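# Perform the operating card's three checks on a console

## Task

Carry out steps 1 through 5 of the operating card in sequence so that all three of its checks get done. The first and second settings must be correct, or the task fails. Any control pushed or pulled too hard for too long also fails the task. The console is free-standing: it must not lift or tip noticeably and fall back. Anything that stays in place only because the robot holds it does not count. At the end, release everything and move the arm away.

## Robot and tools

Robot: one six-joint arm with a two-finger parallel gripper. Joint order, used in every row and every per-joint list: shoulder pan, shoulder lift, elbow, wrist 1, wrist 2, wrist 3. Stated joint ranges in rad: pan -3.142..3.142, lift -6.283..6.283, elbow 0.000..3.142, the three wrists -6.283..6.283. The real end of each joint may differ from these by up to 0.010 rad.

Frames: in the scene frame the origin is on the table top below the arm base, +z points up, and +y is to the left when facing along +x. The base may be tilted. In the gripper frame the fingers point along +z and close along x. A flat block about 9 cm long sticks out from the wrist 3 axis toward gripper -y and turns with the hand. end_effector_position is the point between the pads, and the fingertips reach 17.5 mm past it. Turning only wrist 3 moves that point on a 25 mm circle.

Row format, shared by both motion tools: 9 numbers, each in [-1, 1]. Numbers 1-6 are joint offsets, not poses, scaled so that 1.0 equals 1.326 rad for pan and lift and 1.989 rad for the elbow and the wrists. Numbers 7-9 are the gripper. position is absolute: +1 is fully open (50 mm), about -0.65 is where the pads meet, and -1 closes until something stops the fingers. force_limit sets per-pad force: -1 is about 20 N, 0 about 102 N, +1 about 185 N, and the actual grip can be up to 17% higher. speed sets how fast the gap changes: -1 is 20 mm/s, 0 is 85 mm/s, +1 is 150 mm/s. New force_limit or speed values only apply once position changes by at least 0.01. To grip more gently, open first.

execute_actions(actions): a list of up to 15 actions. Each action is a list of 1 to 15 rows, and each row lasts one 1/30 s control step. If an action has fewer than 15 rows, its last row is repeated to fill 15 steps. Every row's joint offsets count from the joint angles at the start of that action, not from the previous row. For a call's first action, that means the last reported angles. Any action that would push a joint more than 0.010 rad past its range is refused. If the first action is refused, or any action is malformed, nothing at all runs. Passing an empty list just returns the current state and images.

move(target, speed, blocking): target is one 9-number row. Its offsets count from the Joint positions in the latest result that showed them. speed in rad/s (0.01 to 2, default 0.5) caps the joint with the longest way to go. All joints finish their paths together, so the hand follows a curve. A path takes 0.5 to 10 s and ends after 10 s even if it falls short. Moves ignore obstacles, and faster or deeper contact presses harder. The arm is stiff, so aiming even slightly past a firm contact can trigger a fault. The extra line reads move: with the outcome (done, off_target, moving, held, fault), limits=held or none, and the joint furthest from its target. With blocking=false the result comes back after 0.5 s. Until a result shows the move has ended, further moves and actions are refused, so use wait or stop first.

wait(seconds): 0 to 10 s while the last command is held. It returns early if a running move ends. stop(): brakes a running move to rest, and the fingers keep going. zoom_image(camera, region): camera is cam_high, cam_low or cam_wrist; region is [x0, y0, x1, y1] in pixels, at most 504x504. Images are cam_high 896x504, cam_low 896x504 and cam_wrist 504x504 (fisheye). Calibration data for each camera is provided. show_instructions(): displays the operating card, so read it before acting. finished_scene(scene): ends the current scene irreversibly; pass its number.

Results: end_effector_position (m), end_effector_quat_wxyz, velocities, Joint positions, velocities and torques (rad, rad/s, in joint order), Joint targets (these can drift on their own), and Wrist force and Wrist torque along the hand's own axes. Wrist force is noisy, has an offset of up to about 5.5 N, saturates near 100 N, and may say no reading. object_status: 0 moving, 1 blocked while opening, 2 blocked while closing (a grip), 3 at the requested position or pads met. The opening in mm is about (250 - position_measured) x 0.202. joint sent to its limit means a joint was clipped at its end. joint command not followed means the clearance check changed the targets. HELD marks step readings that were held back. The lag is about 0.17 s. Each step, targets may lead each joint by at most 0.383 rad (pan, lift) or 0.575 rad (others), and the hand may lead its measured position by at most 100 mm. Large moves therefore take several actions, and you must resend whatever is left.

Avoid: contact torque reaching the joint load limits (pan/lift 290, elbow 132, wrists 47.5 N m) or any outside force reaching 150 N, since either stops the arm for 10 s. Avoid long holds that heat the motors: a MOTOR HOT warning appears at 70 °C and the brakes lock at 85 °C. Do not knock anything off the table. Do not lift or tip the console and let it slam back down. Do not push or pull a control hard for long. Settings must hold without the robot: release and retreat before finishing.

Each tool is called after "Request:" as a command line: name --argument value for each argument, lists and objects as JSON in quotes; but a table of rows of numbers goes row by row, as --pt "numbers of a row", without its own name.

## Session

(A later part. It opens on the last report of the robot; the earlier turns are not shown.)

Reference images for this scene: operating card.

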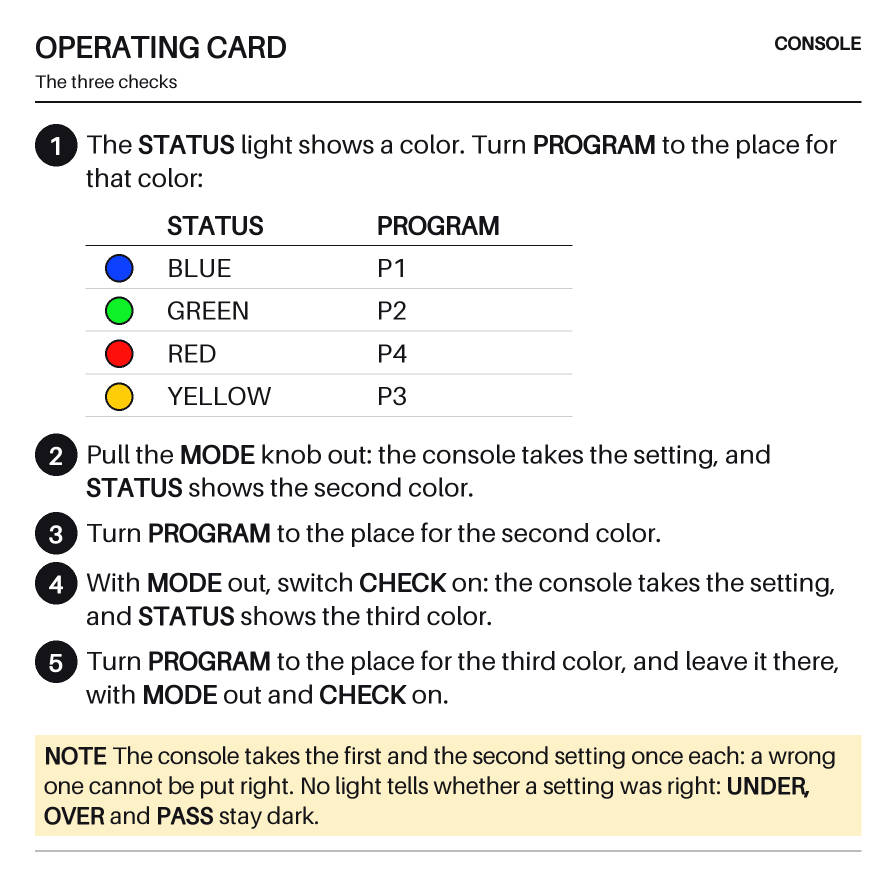

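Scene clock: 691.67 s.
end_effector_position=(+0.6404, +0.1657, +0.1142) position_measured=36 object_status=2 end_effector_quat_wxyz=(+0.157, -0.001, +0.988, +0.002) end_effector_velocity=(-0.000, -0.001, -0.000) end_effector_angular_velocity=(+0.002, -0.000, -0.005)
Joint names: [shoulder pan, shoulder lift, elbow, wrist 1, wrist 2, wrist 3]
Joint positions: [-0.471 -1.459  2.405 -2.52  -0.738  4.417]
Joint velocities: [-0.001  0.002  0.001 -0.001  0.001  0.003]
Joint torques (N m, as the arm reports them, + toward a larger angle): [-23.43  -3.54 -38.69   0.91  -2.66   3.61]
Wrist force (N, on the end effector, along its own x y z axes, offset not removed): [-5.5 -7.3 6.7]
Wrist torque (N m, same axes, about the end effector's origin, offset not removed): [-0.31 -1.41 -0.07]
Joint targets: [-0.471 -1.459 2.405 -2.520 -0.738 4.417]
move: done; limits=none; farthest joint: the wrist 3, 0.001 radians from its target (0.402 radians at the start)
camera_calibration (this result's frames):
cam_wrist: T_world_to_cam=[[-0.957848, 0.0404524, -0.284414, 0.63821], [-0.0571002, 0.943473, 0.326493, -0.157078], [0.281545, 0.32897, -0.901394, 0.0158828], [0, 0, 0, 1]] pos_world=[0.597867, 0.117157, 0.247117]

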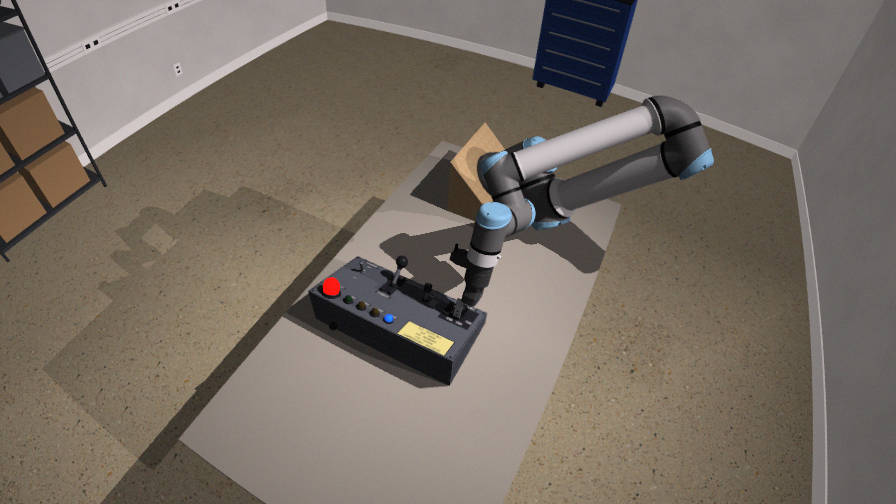

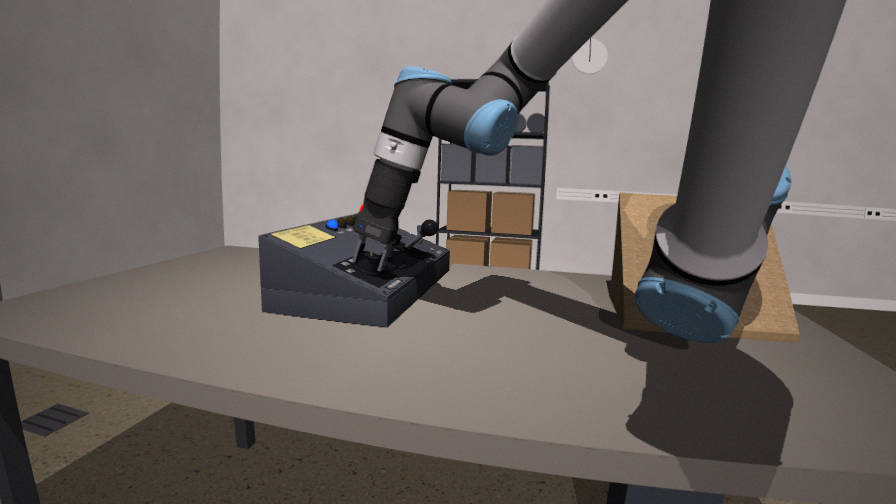

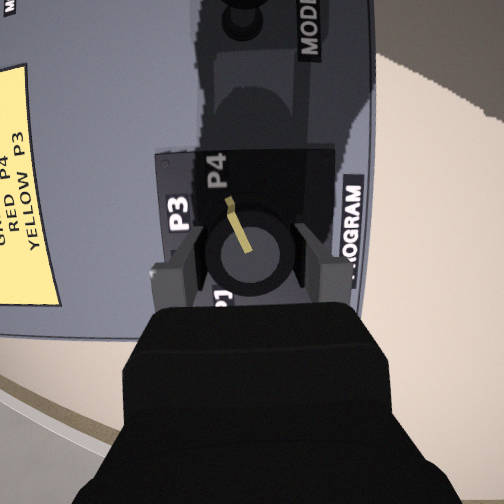

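Request:
move --target '[-0.144,-0.206,-0.014,0.2567,-0.0047,-0.142,1,-0.75,1]' --speed 0.5

Scene clock: 698.87 s.
end_effector_position=(+0.5820, +0.1787, +0.2319) position_measured=3 object_status=3 end_effector_quat_wxyz=(+0.159, -0.002, +0.987, +0.007) end_effector_velocity=(+0.000, +0.001, +0.001) end_effector_angular_velocity=(+0.003, -0.001, +0.001)
Joint names: [shoulder pan, shoulder lift, elbow, wrist 1, wrist 2, wrist 3]
Joint positions: [-0.662 -1.732  2.377 -2.01  -0.747  4.135]
Joint velocities: [-0.001 -0.002 -0.001  0.004  0.003 -0.002]
Joint torques (N m, as the arm reports them, + toward a larger angle): [-46.24  -2.1  -48.2   -0.63  -2.6   -1.2 ]
Wrist force (N, on the end effector, along its own x y z axes, offset not removed): [-4.5 -0.5 3.2]
Wrist torque (N m, same axes, about the end effector's origin, offset not removed): [0.04 0.71 0.04]
Joint targets: [-0.662 -1.732 2.377 -2.010 -0.747 4.134]
move: done; limits=none; farthest joint: the wrist 1, 0.001 radians from its target (0.511 radians at the start)
camera_calibration (this result's frames):
cam_wrist: T_world_to_cam=[[-0.95702, 0.0404158, -0.287193, 0.615399], [-0.0607483, 0.940342, 0.334765, -0.210366], [0.283589, 0.337823, -0.89747, 0.130538], [0, 0, 0, 1]] pos_world=[0.53915, 0.128845, 0.364315]

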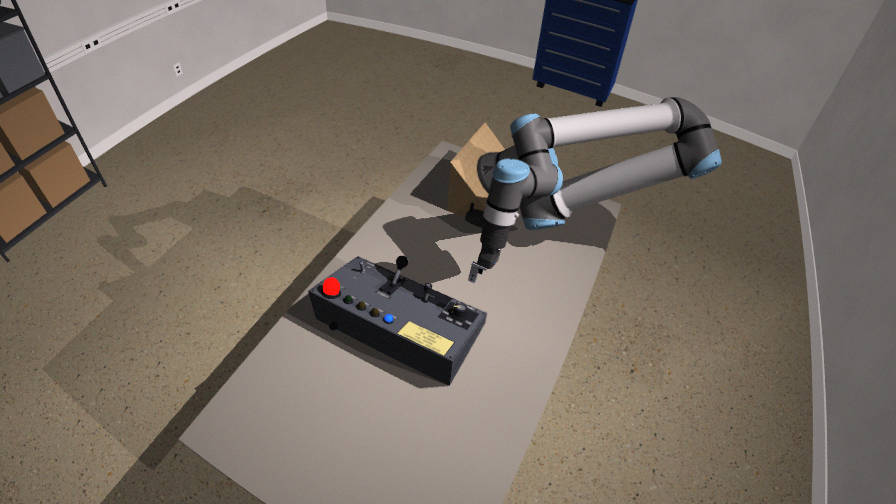

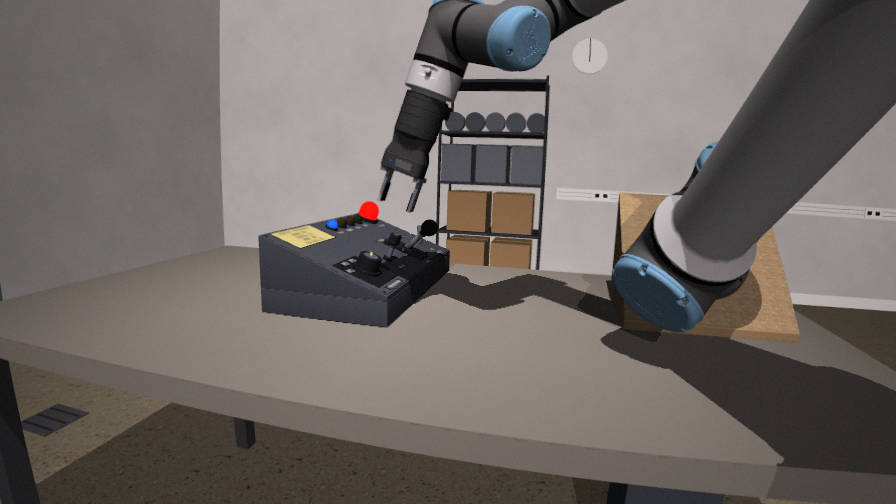

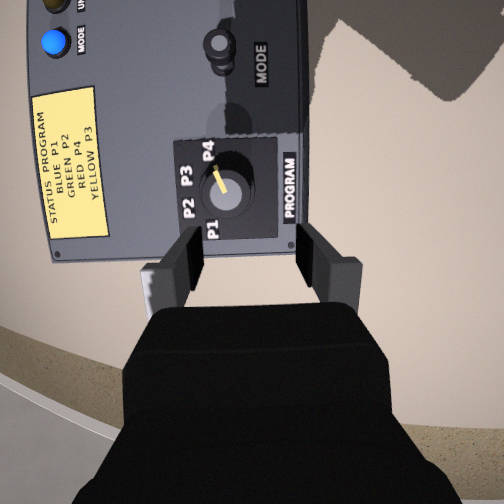

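Request:
finished_scene --scene 2

The scene is finished: the task was done.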